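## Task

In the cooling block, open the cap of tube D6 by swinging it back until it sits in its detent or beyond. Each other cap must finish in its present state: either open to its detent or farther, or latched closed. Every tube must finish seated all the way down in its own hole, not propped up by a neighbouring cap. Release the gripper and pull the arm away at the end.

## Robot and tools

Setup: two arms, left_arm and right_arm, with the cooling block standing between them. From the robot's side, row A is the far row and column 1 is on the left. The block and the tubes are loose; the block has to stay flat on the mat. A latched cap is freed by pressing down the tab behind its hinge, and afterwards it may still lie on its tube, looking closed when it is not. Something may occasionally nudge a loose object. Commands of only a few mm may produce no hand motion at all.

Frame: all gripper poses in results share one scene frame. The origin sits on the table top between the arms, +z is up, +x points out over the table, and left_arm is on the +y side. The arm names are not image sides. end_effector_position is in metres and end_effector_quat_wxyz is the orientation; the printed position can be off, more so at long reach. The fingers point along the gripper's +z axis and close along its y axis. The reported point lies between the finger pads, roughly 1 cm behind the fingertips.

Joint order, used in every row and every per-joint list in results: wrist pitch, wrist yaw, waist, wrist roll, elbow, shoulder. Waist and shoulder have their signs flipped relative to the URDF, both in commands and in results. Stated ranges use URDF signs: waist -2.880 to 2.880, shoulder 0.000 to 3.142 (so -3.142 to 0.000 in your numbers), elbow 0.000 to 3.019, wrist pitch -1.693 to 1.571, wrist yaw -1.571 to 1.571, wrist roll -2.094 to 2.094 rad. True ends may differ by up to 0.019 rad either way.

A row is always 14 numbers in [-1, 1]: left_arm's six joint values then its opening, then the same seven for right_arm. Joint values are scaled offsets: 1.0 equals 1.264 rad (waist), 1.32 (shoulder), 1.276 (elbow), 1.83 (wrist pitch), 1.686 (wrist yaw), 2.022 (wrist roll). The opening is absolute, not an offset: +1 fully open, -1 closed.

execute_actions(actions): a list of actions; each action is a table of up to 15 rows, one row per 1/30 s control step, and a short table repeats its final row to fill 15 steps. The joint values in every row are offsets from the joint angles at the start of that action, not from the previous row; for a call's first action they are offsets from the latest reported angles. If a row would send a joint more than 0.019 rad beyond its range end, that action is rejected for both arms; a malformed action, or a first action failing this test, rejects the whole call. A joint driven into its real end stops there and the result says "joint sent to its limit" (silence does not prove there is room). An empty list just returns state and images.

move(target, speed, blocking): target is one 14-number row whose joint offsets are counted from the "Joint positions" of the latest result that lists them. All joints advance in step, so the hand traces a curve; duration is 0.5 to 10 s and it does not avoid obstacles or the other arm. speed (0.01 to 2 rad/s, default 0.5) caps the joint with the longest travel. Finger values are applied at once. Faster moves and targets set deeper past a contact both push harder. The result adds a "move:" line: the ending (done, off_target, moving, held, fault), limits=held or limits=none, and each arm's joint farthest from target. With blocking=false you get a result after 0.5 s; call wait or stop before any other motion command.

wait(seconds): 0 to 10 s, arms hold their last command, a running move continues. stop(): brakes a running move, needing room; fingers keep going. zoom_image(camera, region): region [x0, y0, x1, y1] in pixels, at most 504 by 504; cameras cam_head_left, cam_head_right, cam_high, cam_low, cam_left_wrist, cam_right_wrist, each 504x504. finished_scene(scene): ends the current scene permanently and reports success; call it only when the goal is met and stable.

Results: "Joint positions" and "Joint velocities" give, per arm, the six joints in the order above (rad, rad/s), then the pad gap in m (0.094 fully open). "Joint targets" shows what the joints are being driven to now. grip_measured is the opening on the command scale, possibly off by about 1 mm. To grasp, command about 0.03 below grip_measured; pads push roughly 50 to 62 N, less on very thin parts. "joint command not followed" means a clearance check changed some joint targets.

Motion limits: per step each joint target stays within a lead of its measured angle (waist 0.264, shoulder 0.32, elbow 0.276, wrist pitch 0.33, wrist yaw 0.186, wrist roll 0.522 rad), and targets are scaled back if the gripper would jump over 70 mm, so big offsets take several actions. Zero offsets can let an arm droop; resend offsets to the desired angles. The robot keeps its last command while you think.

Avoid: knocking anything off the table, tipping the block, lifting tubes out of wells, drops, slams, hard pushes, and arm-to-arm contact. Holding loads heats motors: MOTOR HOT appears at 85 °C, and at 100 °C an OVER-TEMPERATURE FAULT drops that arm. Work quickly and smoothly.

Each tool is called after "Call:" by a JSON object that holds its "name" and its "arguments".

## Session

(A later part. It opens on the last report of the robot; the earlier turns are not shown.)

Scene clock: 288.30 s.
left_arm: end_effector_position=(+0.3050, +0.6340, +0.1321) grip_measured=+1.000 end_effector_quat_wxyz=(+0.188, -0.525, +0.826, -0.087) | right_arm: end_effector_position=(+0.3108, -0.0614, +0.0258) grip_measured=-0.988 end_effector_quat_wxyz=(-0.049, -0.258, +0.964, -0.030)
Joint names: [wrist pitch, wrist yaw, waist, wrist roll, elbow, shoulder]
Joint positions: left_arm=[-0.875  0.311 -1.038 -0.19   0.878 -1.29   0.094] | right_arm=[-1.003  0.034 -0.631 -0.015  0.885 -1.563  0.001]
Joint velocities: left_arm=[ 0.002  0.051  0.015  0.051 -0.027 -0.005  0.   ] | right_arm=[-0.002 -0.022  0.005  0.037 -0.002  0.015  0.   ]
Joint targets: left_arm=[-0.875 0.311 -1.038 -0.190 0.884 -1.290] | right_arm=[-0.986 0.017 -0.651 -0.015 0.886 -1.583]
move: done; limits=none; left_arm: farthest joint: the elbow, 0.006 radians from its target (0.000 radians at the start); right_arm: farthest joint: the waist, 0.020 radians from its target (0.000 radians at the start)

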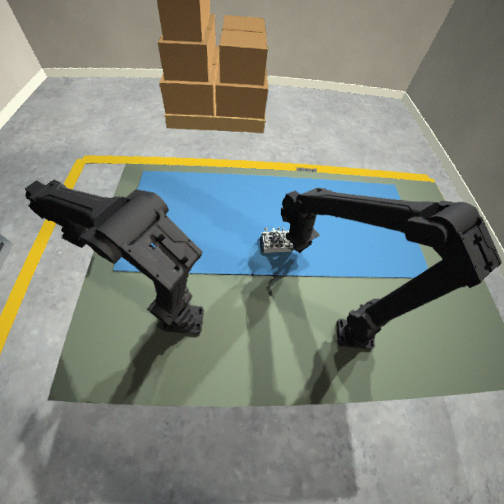

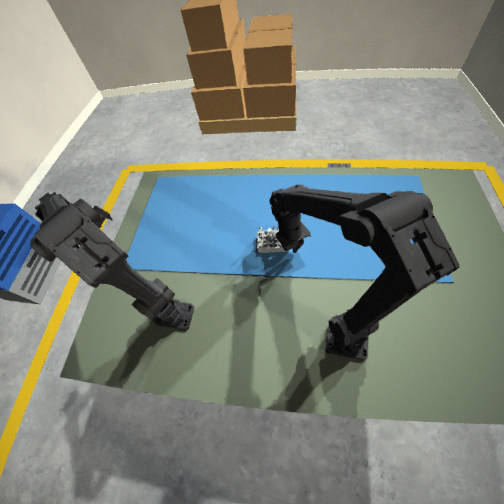

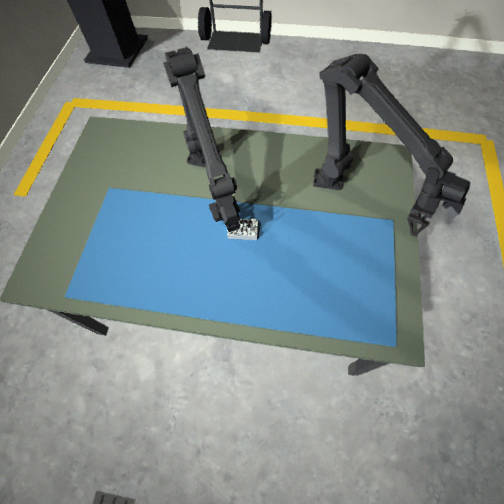

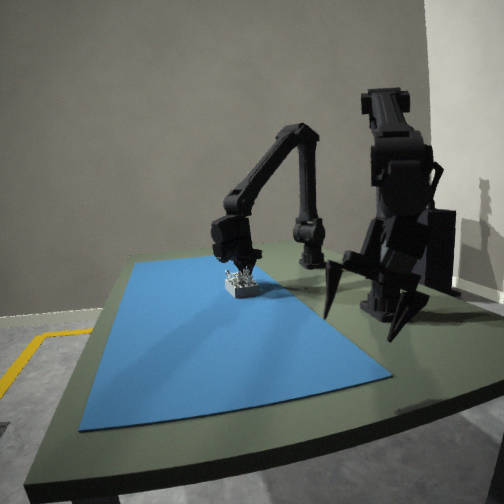

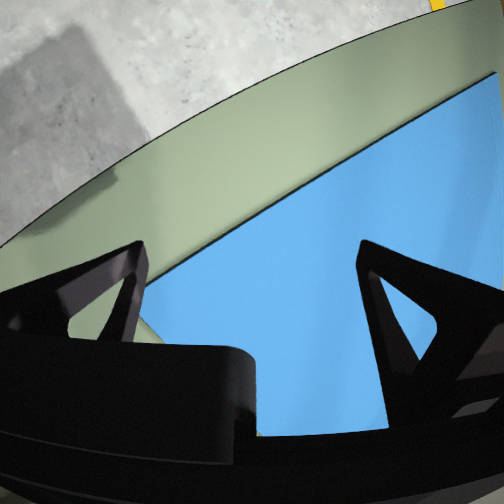

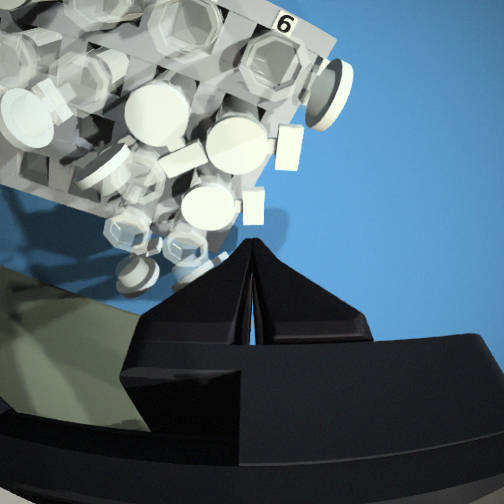

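Call:
{"name": "move", "arguments": {"target": [0,0,0,0,0,0,1, 0,0,0.03,0,0,0,-1], "speed": 0.1}}

Call:
{"name": "move", "arguments": {"target": [0,0,0,0,0,0,1, 0,0,0,0,-0.03,0.13,-1], "speed": 0.2}}

Call:
{"name": "zoom_image", "arguments": {"camera": "cam_right_wrist", "region": [80, 80, 330, 290]}}

Call:
{"name": "zoom_image", "arguments": {"camera": "cam_low", "region": [215, 250, 275, 300]}}

Scene clock: 296.17 s.
left_arm: end_effector_position=(+0.3037, +0.6320, +0.1295) grip_measured=+1.000 end_effector_quat_wxyz=(+0.186, -0.525, +0.826, -0.088) | right_arm: end_effector_position=(+0.3158, -0.0712, +0.0258) grip_measured=-0.988 end_effector_quat_wxyz=(-0.049, -0.244, +0.968, -0.030)
Joint names: [wrist pitch, wrist yaw, waist, wrist roll, elbow, shoulder]
Joint positions: left_arm=[-0.875  0.311 -1.038 -0.19   0.871 -1.29   0.094] | right_arm=[-1.003  0.037 -0.602 -0.015  0.885 -1.563  0.001]
Joint velocities: left_arm=[-0.027 -0.022  0.005 -0.007 -0.012  0.005  0.   ] | right_arm=[-0.017 -0.081  0.005 -0.007 -0.007 -0.005 -0.001]
Joint targets: left_arm=[-0.875 0.311 -1.038 -0.190 0.877 -1.290] | right_arm=[-1.003 0.034 -0.594 -0.015 0.885 -1.563]
move: done; limits=none; left_arm: farthest joint: the elbow, 0.007 radians from its target (0.000 radians at the start); right_arm: farthest joint: the waist, 0.009 radians from its target (0.038 radians at the start)

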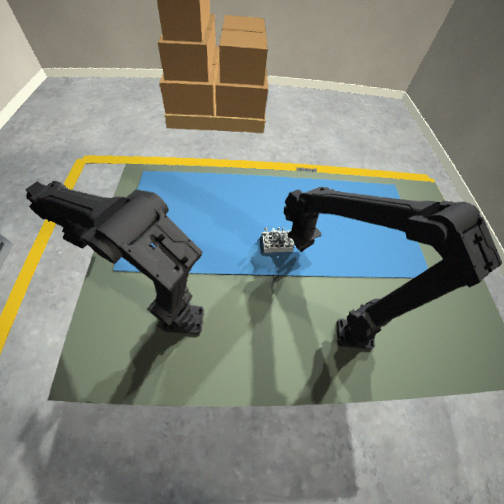

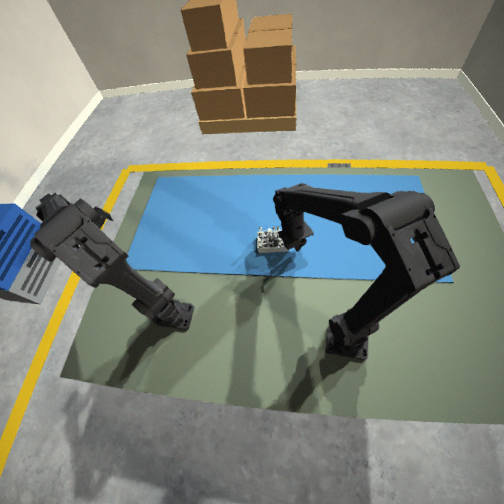

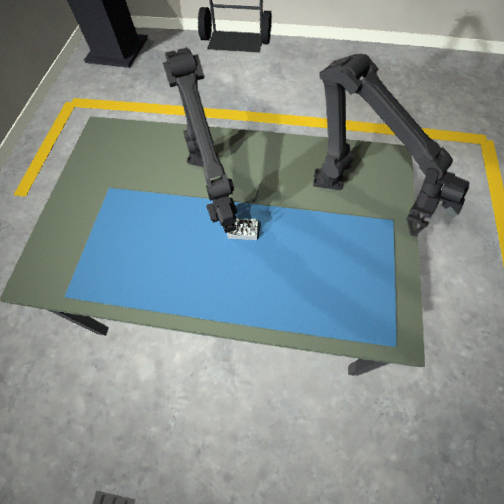

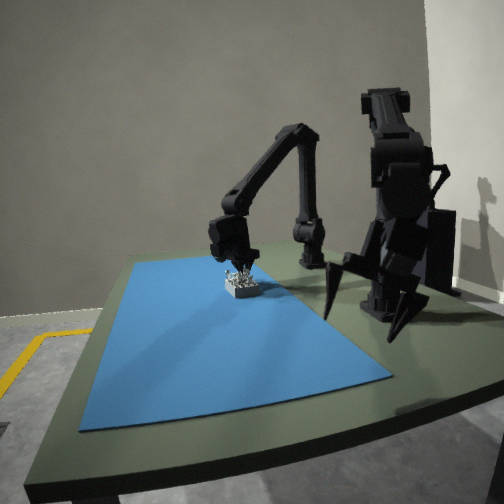

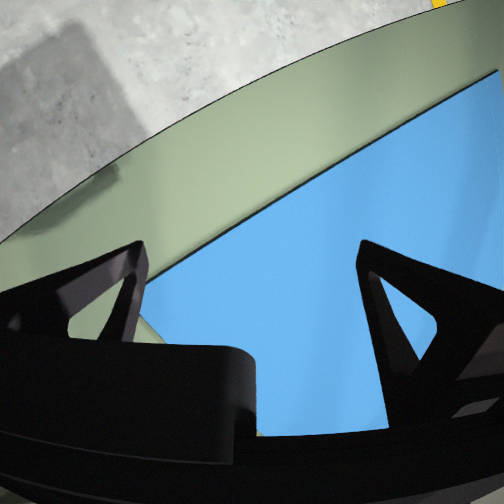

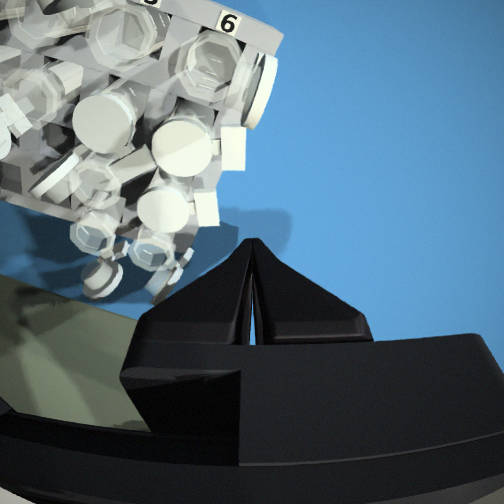

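Scene clock: 297.40 s.
left_arm: end_effector_position=(+0.3025, +0.6302, +0.1272) grip_measured=+1.000 end_effector_quat_wxyz=(+0.183, -0.526, +0.826, -0.089) | right_arm: end_effector_position=(+0.3152, -0.0715, +0.0711) grip_measured=-0.988 end_effector_quat_wxyz=(+0.015, -0.243, +0.970, -0.015)
Joint names: [wrist pitch, wrist yaw, waist, wrist roll, elbow, shoulder]
Joint positions: left_arm=[-0.875  0.311 -1.038 -0.19   0.866 -1.29   0.094] | right_arm=[-1.003  0.037 -0.602 -0.015  0.855 -1.401  0.001]
Joint velocities: left_arm=[-0.017  0.081  0.005 -0.022  0.012  0.005  0.   ] | right_arm=[-0.002 -0.037  0.015 -0.051 -0.012  0.005 -0.001]
Joint targets: left_arm=[-0.875 0.311 -1.038 -0.190 0.872 -1.290] | right_arm=[-1.003 0.037 -0.602 -0.015 0.847 -1.392]
move: done; limits=none; left_arm: farthest joint: the elbow, 0.005 radians from its target (0.000 radians at the start); right_arm: farthest joint: the shoulder, 0.010 radians from its target (0.172 radians at the start)

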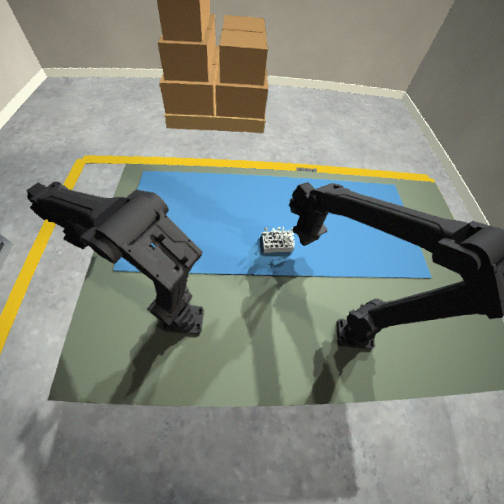

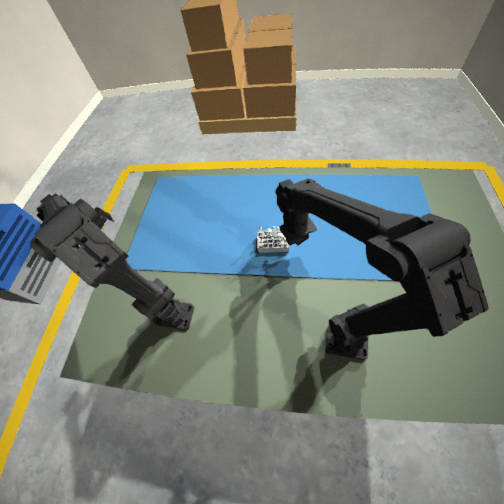

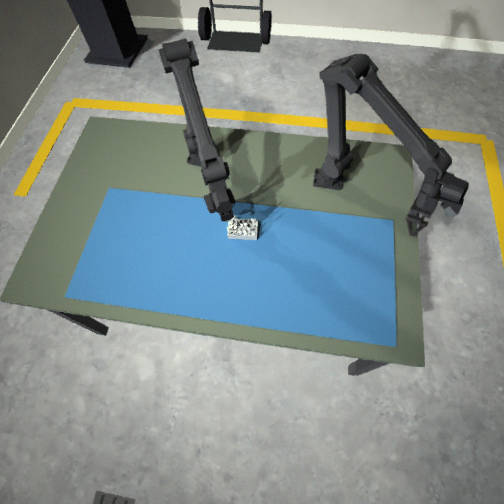

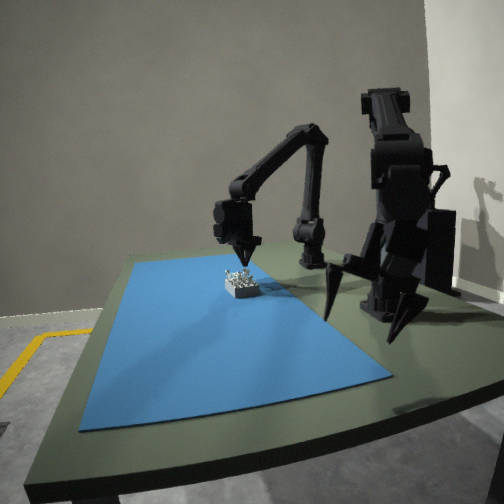

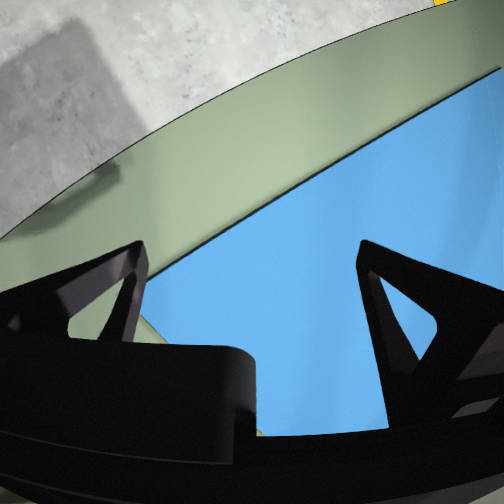

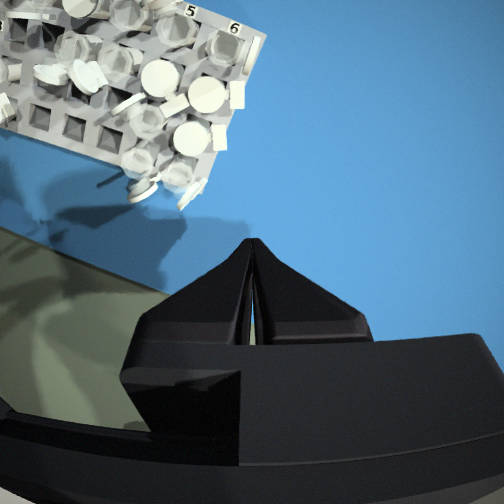

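Region (80, 80, 330, 290) of cam_right_wrist's 504x504 image, scaled by 2.016, with more detail than that image has; it fills the top 423 rows of this view, and the rest is white.

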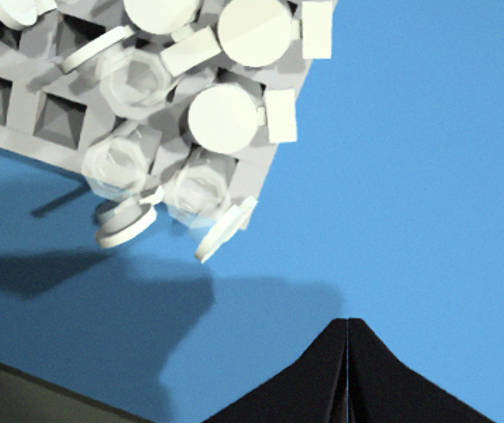

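Region (215, 250, 275, 300) of cam_low's 504x504 image, scaled by 8.400, with more detail than that image has.

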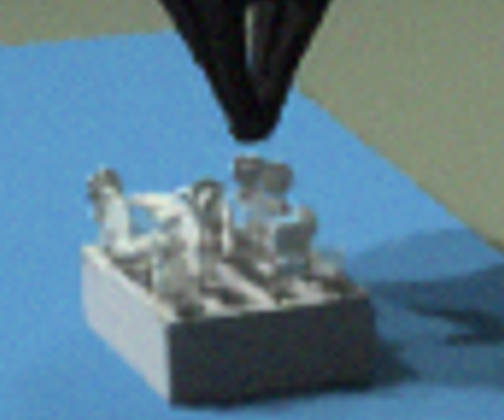

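Call:
{"name": "move", "arguments": {"target": [0,0,0,0,0,0,1, 0,0,0,0,0,0.03,-1], "speed": 0.2}}

Call:
{"name": "move", "arguments": {"target": [0,0,0,0,0,0,1, 0.06,0,-0.058,0,0,0,-1], "speed": 0.15}}

Call:
{"name": "zoom_image", "arguments": {"camera": "cam_right_wrist", "region": [130, 100, 380, 310]}}

Scene clock: 321.00 s.
left_arm: end_effector_position=(+0.3012, +0.6282, +0.1247) grip_measured=+1.000 end_effector_quat_wxyz=(+0.180, -0.526, +0.826, -0.091) | right_arm: end_effector_position=(+0.3165, -0.0708, +0.0803) grip_measured=-0.988 end_effector_quat_wxyz=(+0.028, -0.243, +0.970, -0.012)
Joint names: [wrist pitch, wrist yaw, waist, wrist roll, elbow, shoulder]
Joint positions: left_arm=[-0.875  0.311 -1.038 -0.19   0.86  -1.29   0.094] | right_arm=[-1.003  0.037 -0.602 -0.015  0.855 -1.374  0.001]
Joint velocities: left_arm=[-0.017 -0.037  0.005  0.022  0.007  0.005  0.   ] | right_arm=[ 0.002 -0.037  0.015 -0.022  0.002  0.015 -0.002]
Joint targets: left_arm=[-0.875 0.311 -1.038 -0.190 0.866 -1.290] | right_arm=[-1.003 0.037 -0.602 -0.015 0.855 -1.362]
move: done; limits=none; left_arm: farthest joint: the elbow, 0.006 radians from its target (0.000 radians at the start); right_arm: farthest joint: the shoulder, 0.012 radians from its target (0.040 radians at the start)

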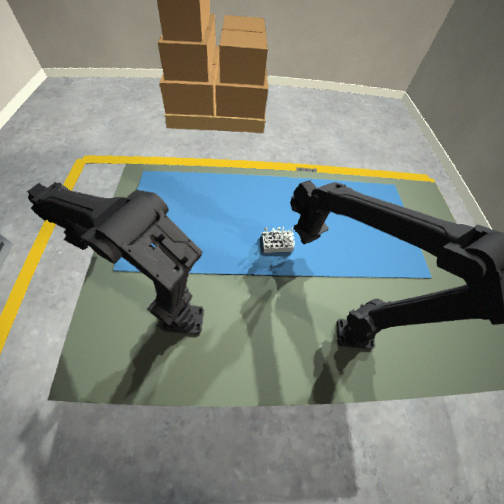

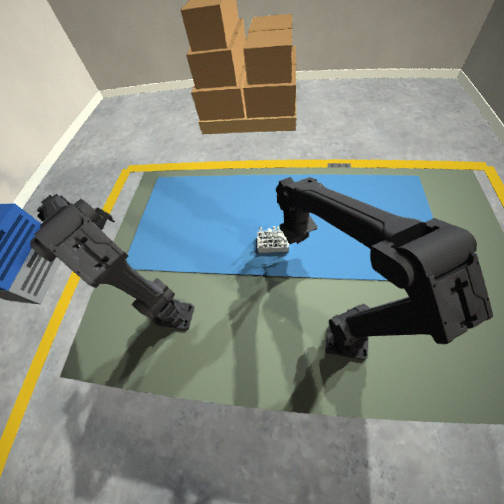

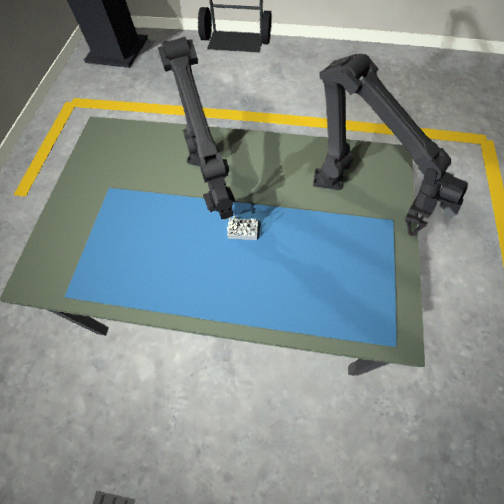

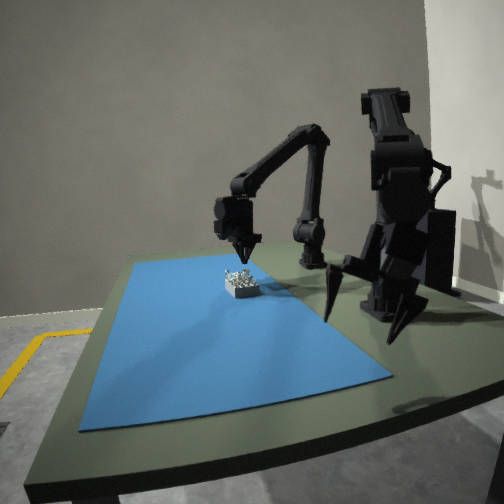

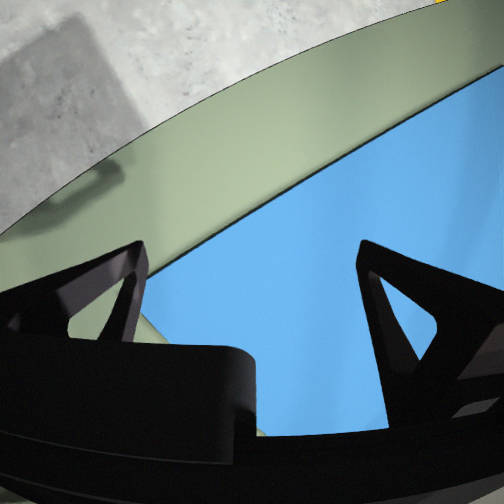

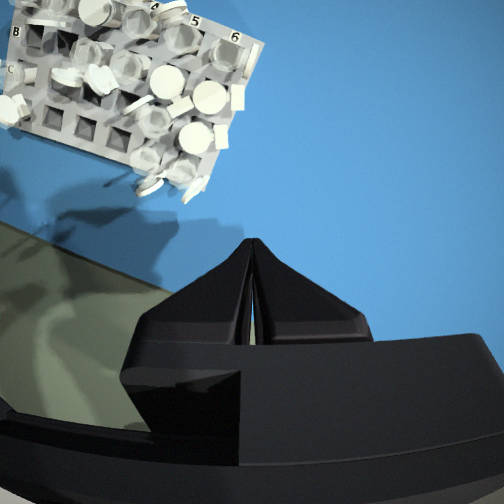

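Scene clock: 322.07 s.
left_arm: end_effector_position=(+0.2999, +0.6263, +0.1223) grip_measured=+1.000 end_effector_quat_wxyz=(+0.178, -0.527, +0.826, -0.092) | right_arm: end_effector_position=(+0.3246, -0.0390, +0.0824) grip_measured=-0.988 end_effector_quat_wxyz=(+0.072, -0.272, +0.959, +0.000)
Joint names: [wrist pitch, wrist yaw, waist, wrist roll, elbow, shoulder]
Joint positions: left_arm=[-0.875  0.311 -1.038 -0.19   0.854 -1.29   0.094] | right_arm=[-0.912  0.037 -0.667 -0.015  0.855 -1.374  0.001]
Joint velocities: left_arm=[-0.017  0.037 -0.005 -0.007 -0.002 -0.005  0.   ] | right_arm=[-0.022 -0.022  0.015 -0.037  0.007  0.005  0.001]
Joint targets: left_arm=[-0.875 0.311 -1.038 -0.190 0.860 -1.290] | right_arm=[-0.893 0.037 -0.675 -0.015 0.855 -1.374]
move: done; limits=none; left_arm: farthest joint: the elbow, 0.006 radians from its target (0.000 radians at the start); right_arm: farthest joint: the wrist pitch, 0.019 radians from its target (0.109 radians at the start)

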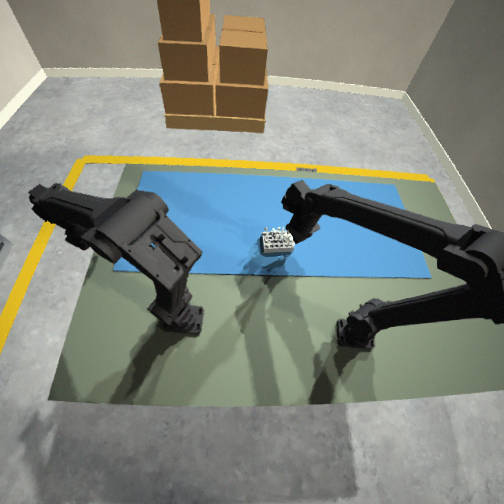

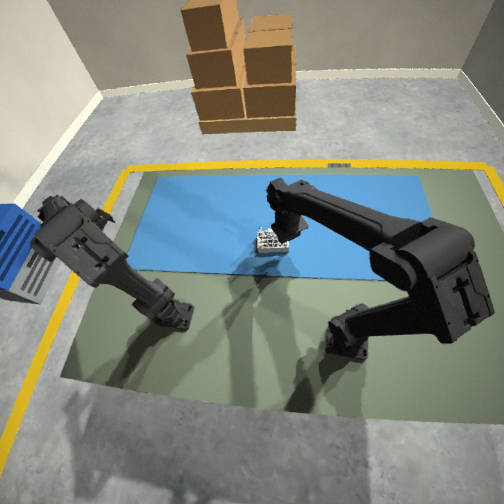

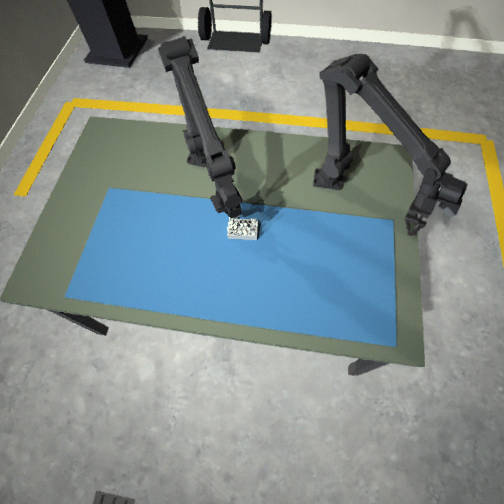

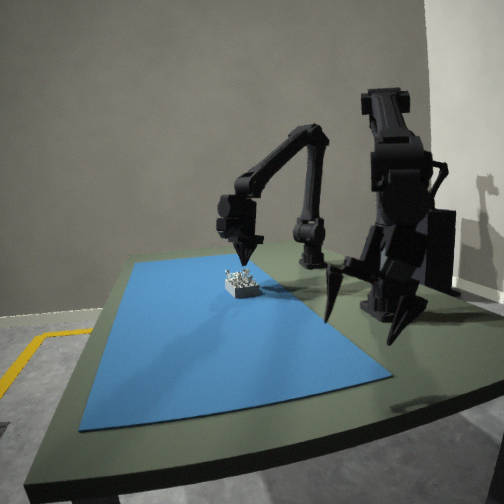

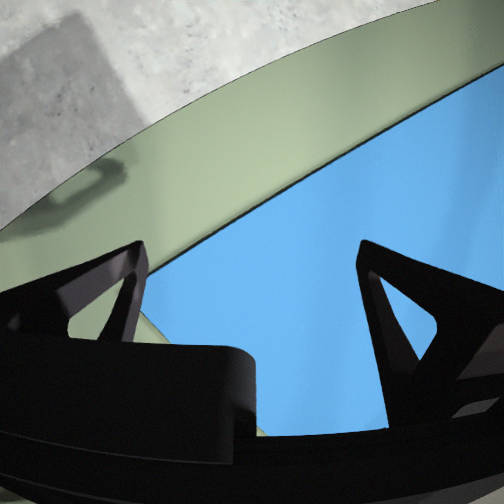

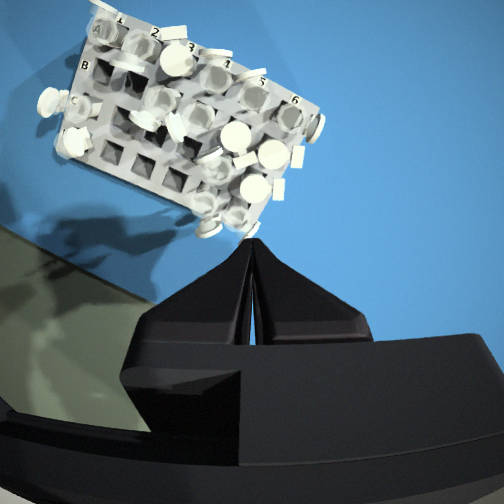

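Region (130, 100, 380, 310) of cam_right_wrist's 504x504 image, scaled by 2.016, with more detail than that image has; it fills the top 423 rows of this view, and the rest is white.

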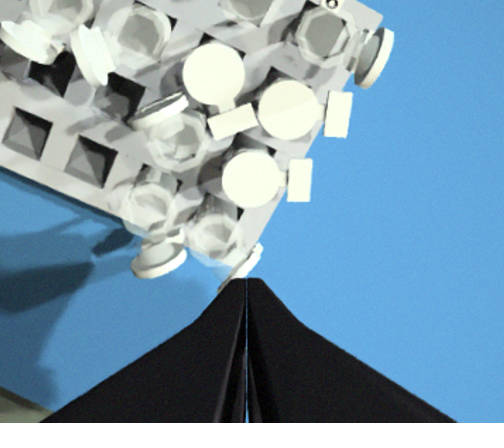

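Call:
{"name": "move", "arguments": {"target": [0,0,0,0,0,0,1, 0.012,0,-0.024,0,0,-0.03,-1], "speed": 0.08}}

Call:
{"name": "zoom_image", "arguments": {"camera": "cam_right_wrist", "region": [130, 100, 380, 310]}}

Scene clock: 332.03 s.
left_arm: end_effector_position=(+0.2987, +0.6245, +0.1200) grip_measured=+1.000 end_effector_quat_wxyz=(+0.175, -0.528, +0.826, -0.093) | right_arm: end_effector_position=(+0.3207, -0.0323, +0.0730) grip_measured=-0.988 end_effector_quat_wxyz=(+0.062, -0.283, +0.957, -0.002)
Joint names: [wrist pitch, wrist yaw, waist, wrist roll, elbow, shoulder]
Joint positions: left_arm=[-0.875  0.311 -1.038 -0.19   0.848 -1.29   0.094] | right_arm=[-0.906  0.037 -0.687 -0.015  0.855 -1.401  0.001]
Joint velocities: left_arm=[-0.012 -0.007  0.005 -0.022  0.002 -0.005  0.   ] | right_arm=[-0.012 -0.037  0.005 -0.022  0.002  0.005 -0.   ]
Joint targets: left_arm=[-0.875 0.311 -1.038 -0.190 0.854 -1.290] | right_arm=[-0.890 0.037 -0.697 -0.015 0.855 -1.413]
move: done; limits=none; left_arm: farthest joint: the elbow, 0.006 radians from its target (0.000 radians at the start); right_arm: farthest joint: the wrist pitch, 0.016 radians from its target (0.022 radians at the start)

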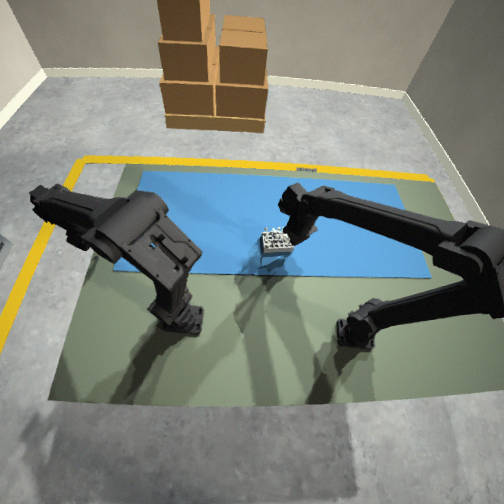

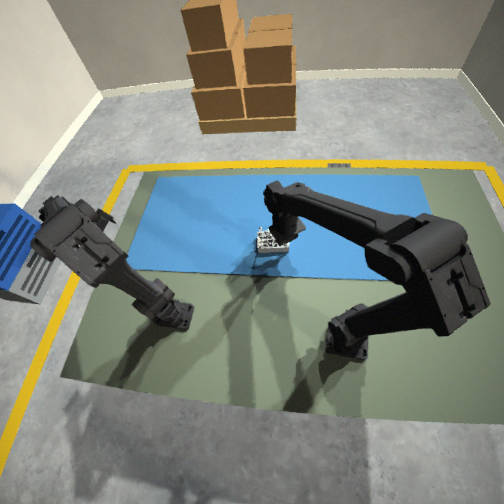

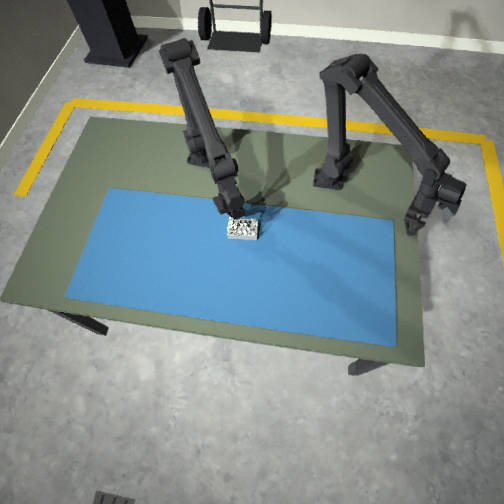

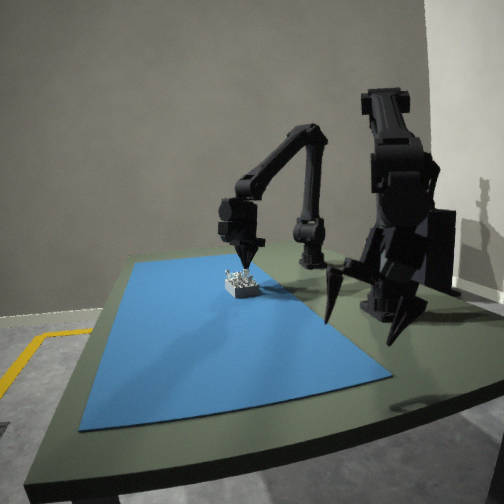

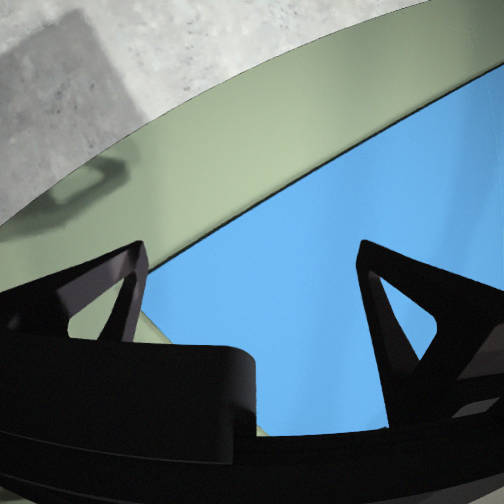

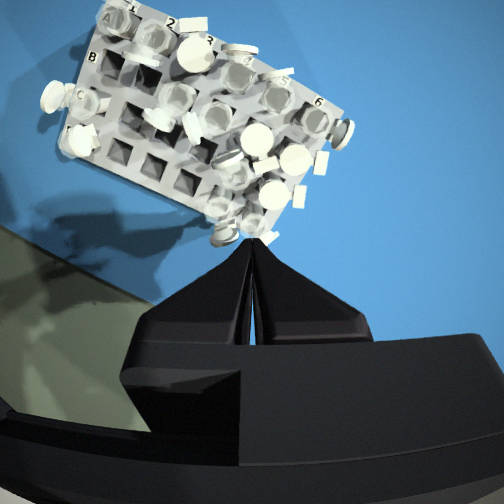

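Region (130, 100, 380, 310) of cam_right_wrist's 504x504 image, scaled by 2.016, with more detail than that image has; it fills the top 423 rows of this view, and the rest is white.

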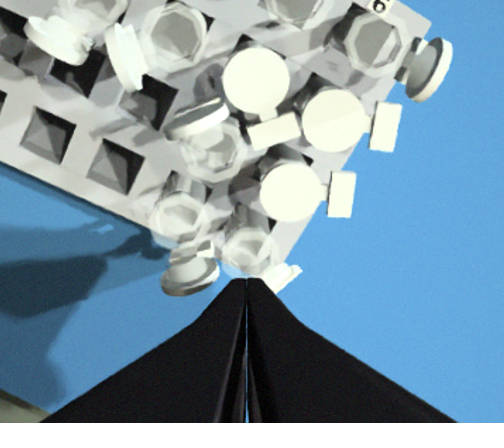

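Call:
{"name": "move", "arguments": {"target": [0,0,0,0,0,0,1, 0.018,0,0,0,0,-0.022,-1], "speed": 0.06}}

Call:
{"name": "zoom_image", "arguments": {"camera": "cam_right_wrist", "region": [130, 100, 380, 310]}}

Scene clock: 342.40 s.
left_arm: end_effector_position=(+0.2975, +0.6226, +0.1177) grip_measured=+1.000 end_effector_quat_wxyz=(+0.173, -0.528, +0.826, -0.094) | right_arm: end_effector_position=(+0.3228, -0.0309, +0.0664) grip_measured=-0.988 end_effector_quat_wxyz=(+0.060, -0.283, +0.957, -0.002)
Joint names: [wrist pitch, wrist yaw, waist, wrist roll, elbow, shoulder]
Joint positions: left_arm=[-0.875  0.311 -1.038 -0.19   0.842 -1.29   0.094] | right_arm=[-0.891  0.037 -0.687 -0.015  0.855 -1.42   0.001]
Joint velocities: left_arm=[-0.012  0.051  0.005  0.007  0.012  0.015  0.   ] | right_arm=[-0.017  0.051  0.005  0.066  0.002  0.005  0.001]
Joint targets: left_arm=[-0.875 0.311 -1.038 -0.190 0.848 -1.290] | right_arm=[-0.873 0.037 -0.687 -0.015 0.855 -1.429]
move: done; limits=none; left_arm: farthest joint: the elbow, 0.006 radians from its target (0.000 radians at the start); right_arm: farthest joint: the wrist pitch, 0.018 radians from its target (0.033 radians at the start)

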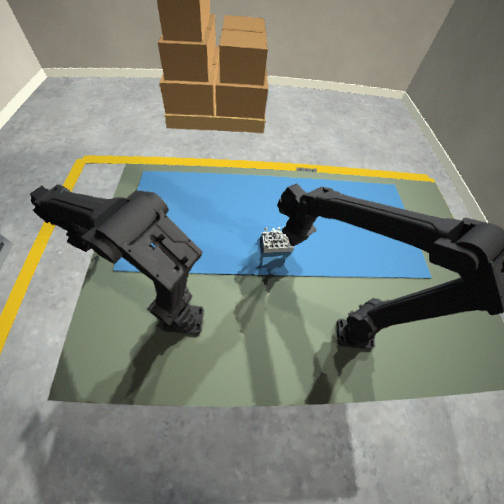

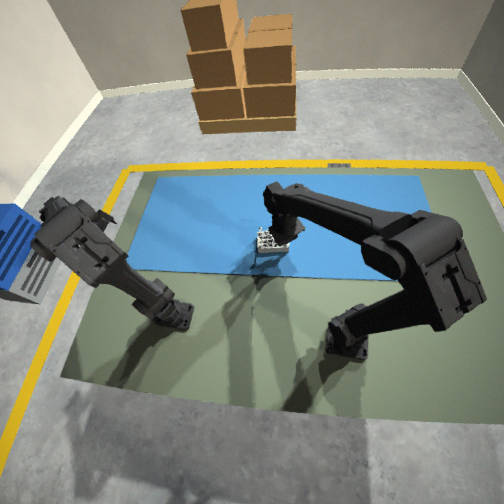

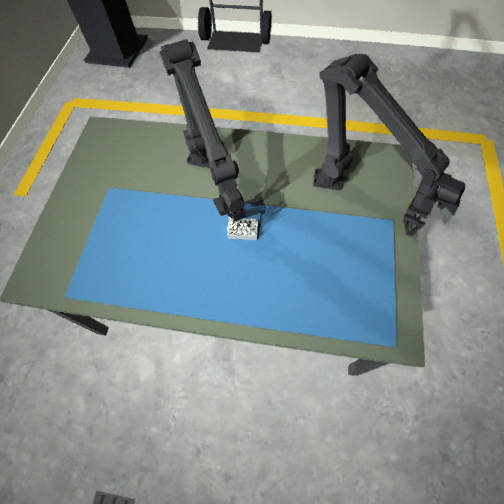

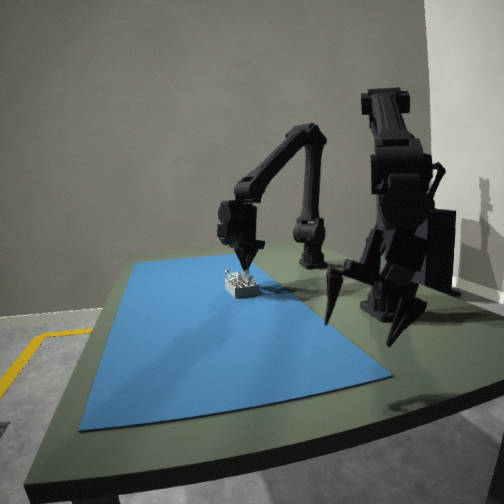

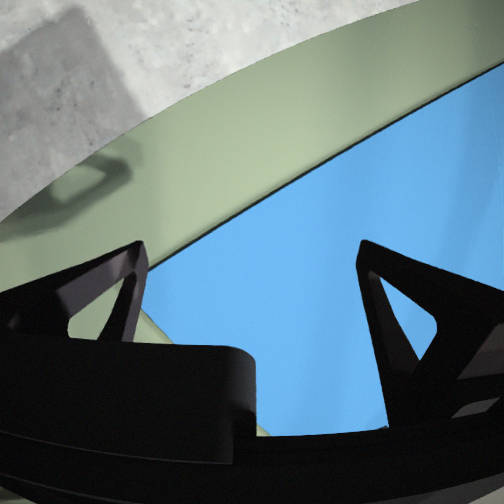

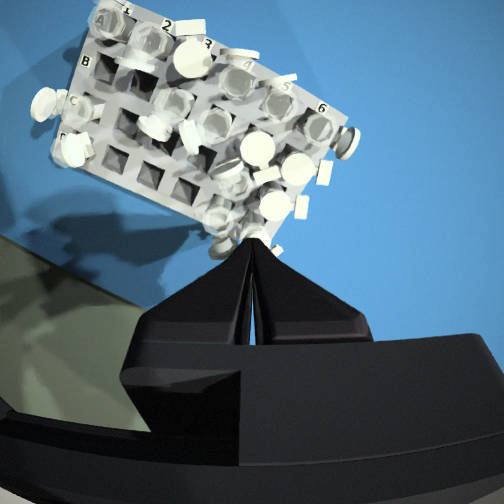

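Region (130, 100, 380, 310) of cam_right_wrist's 504x504 image, scaled by 2.016, with more detail than that image has; it fills the top 423 rows of this view, and the rest is white.

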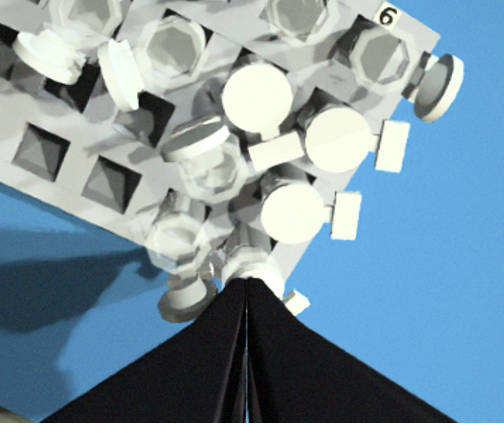

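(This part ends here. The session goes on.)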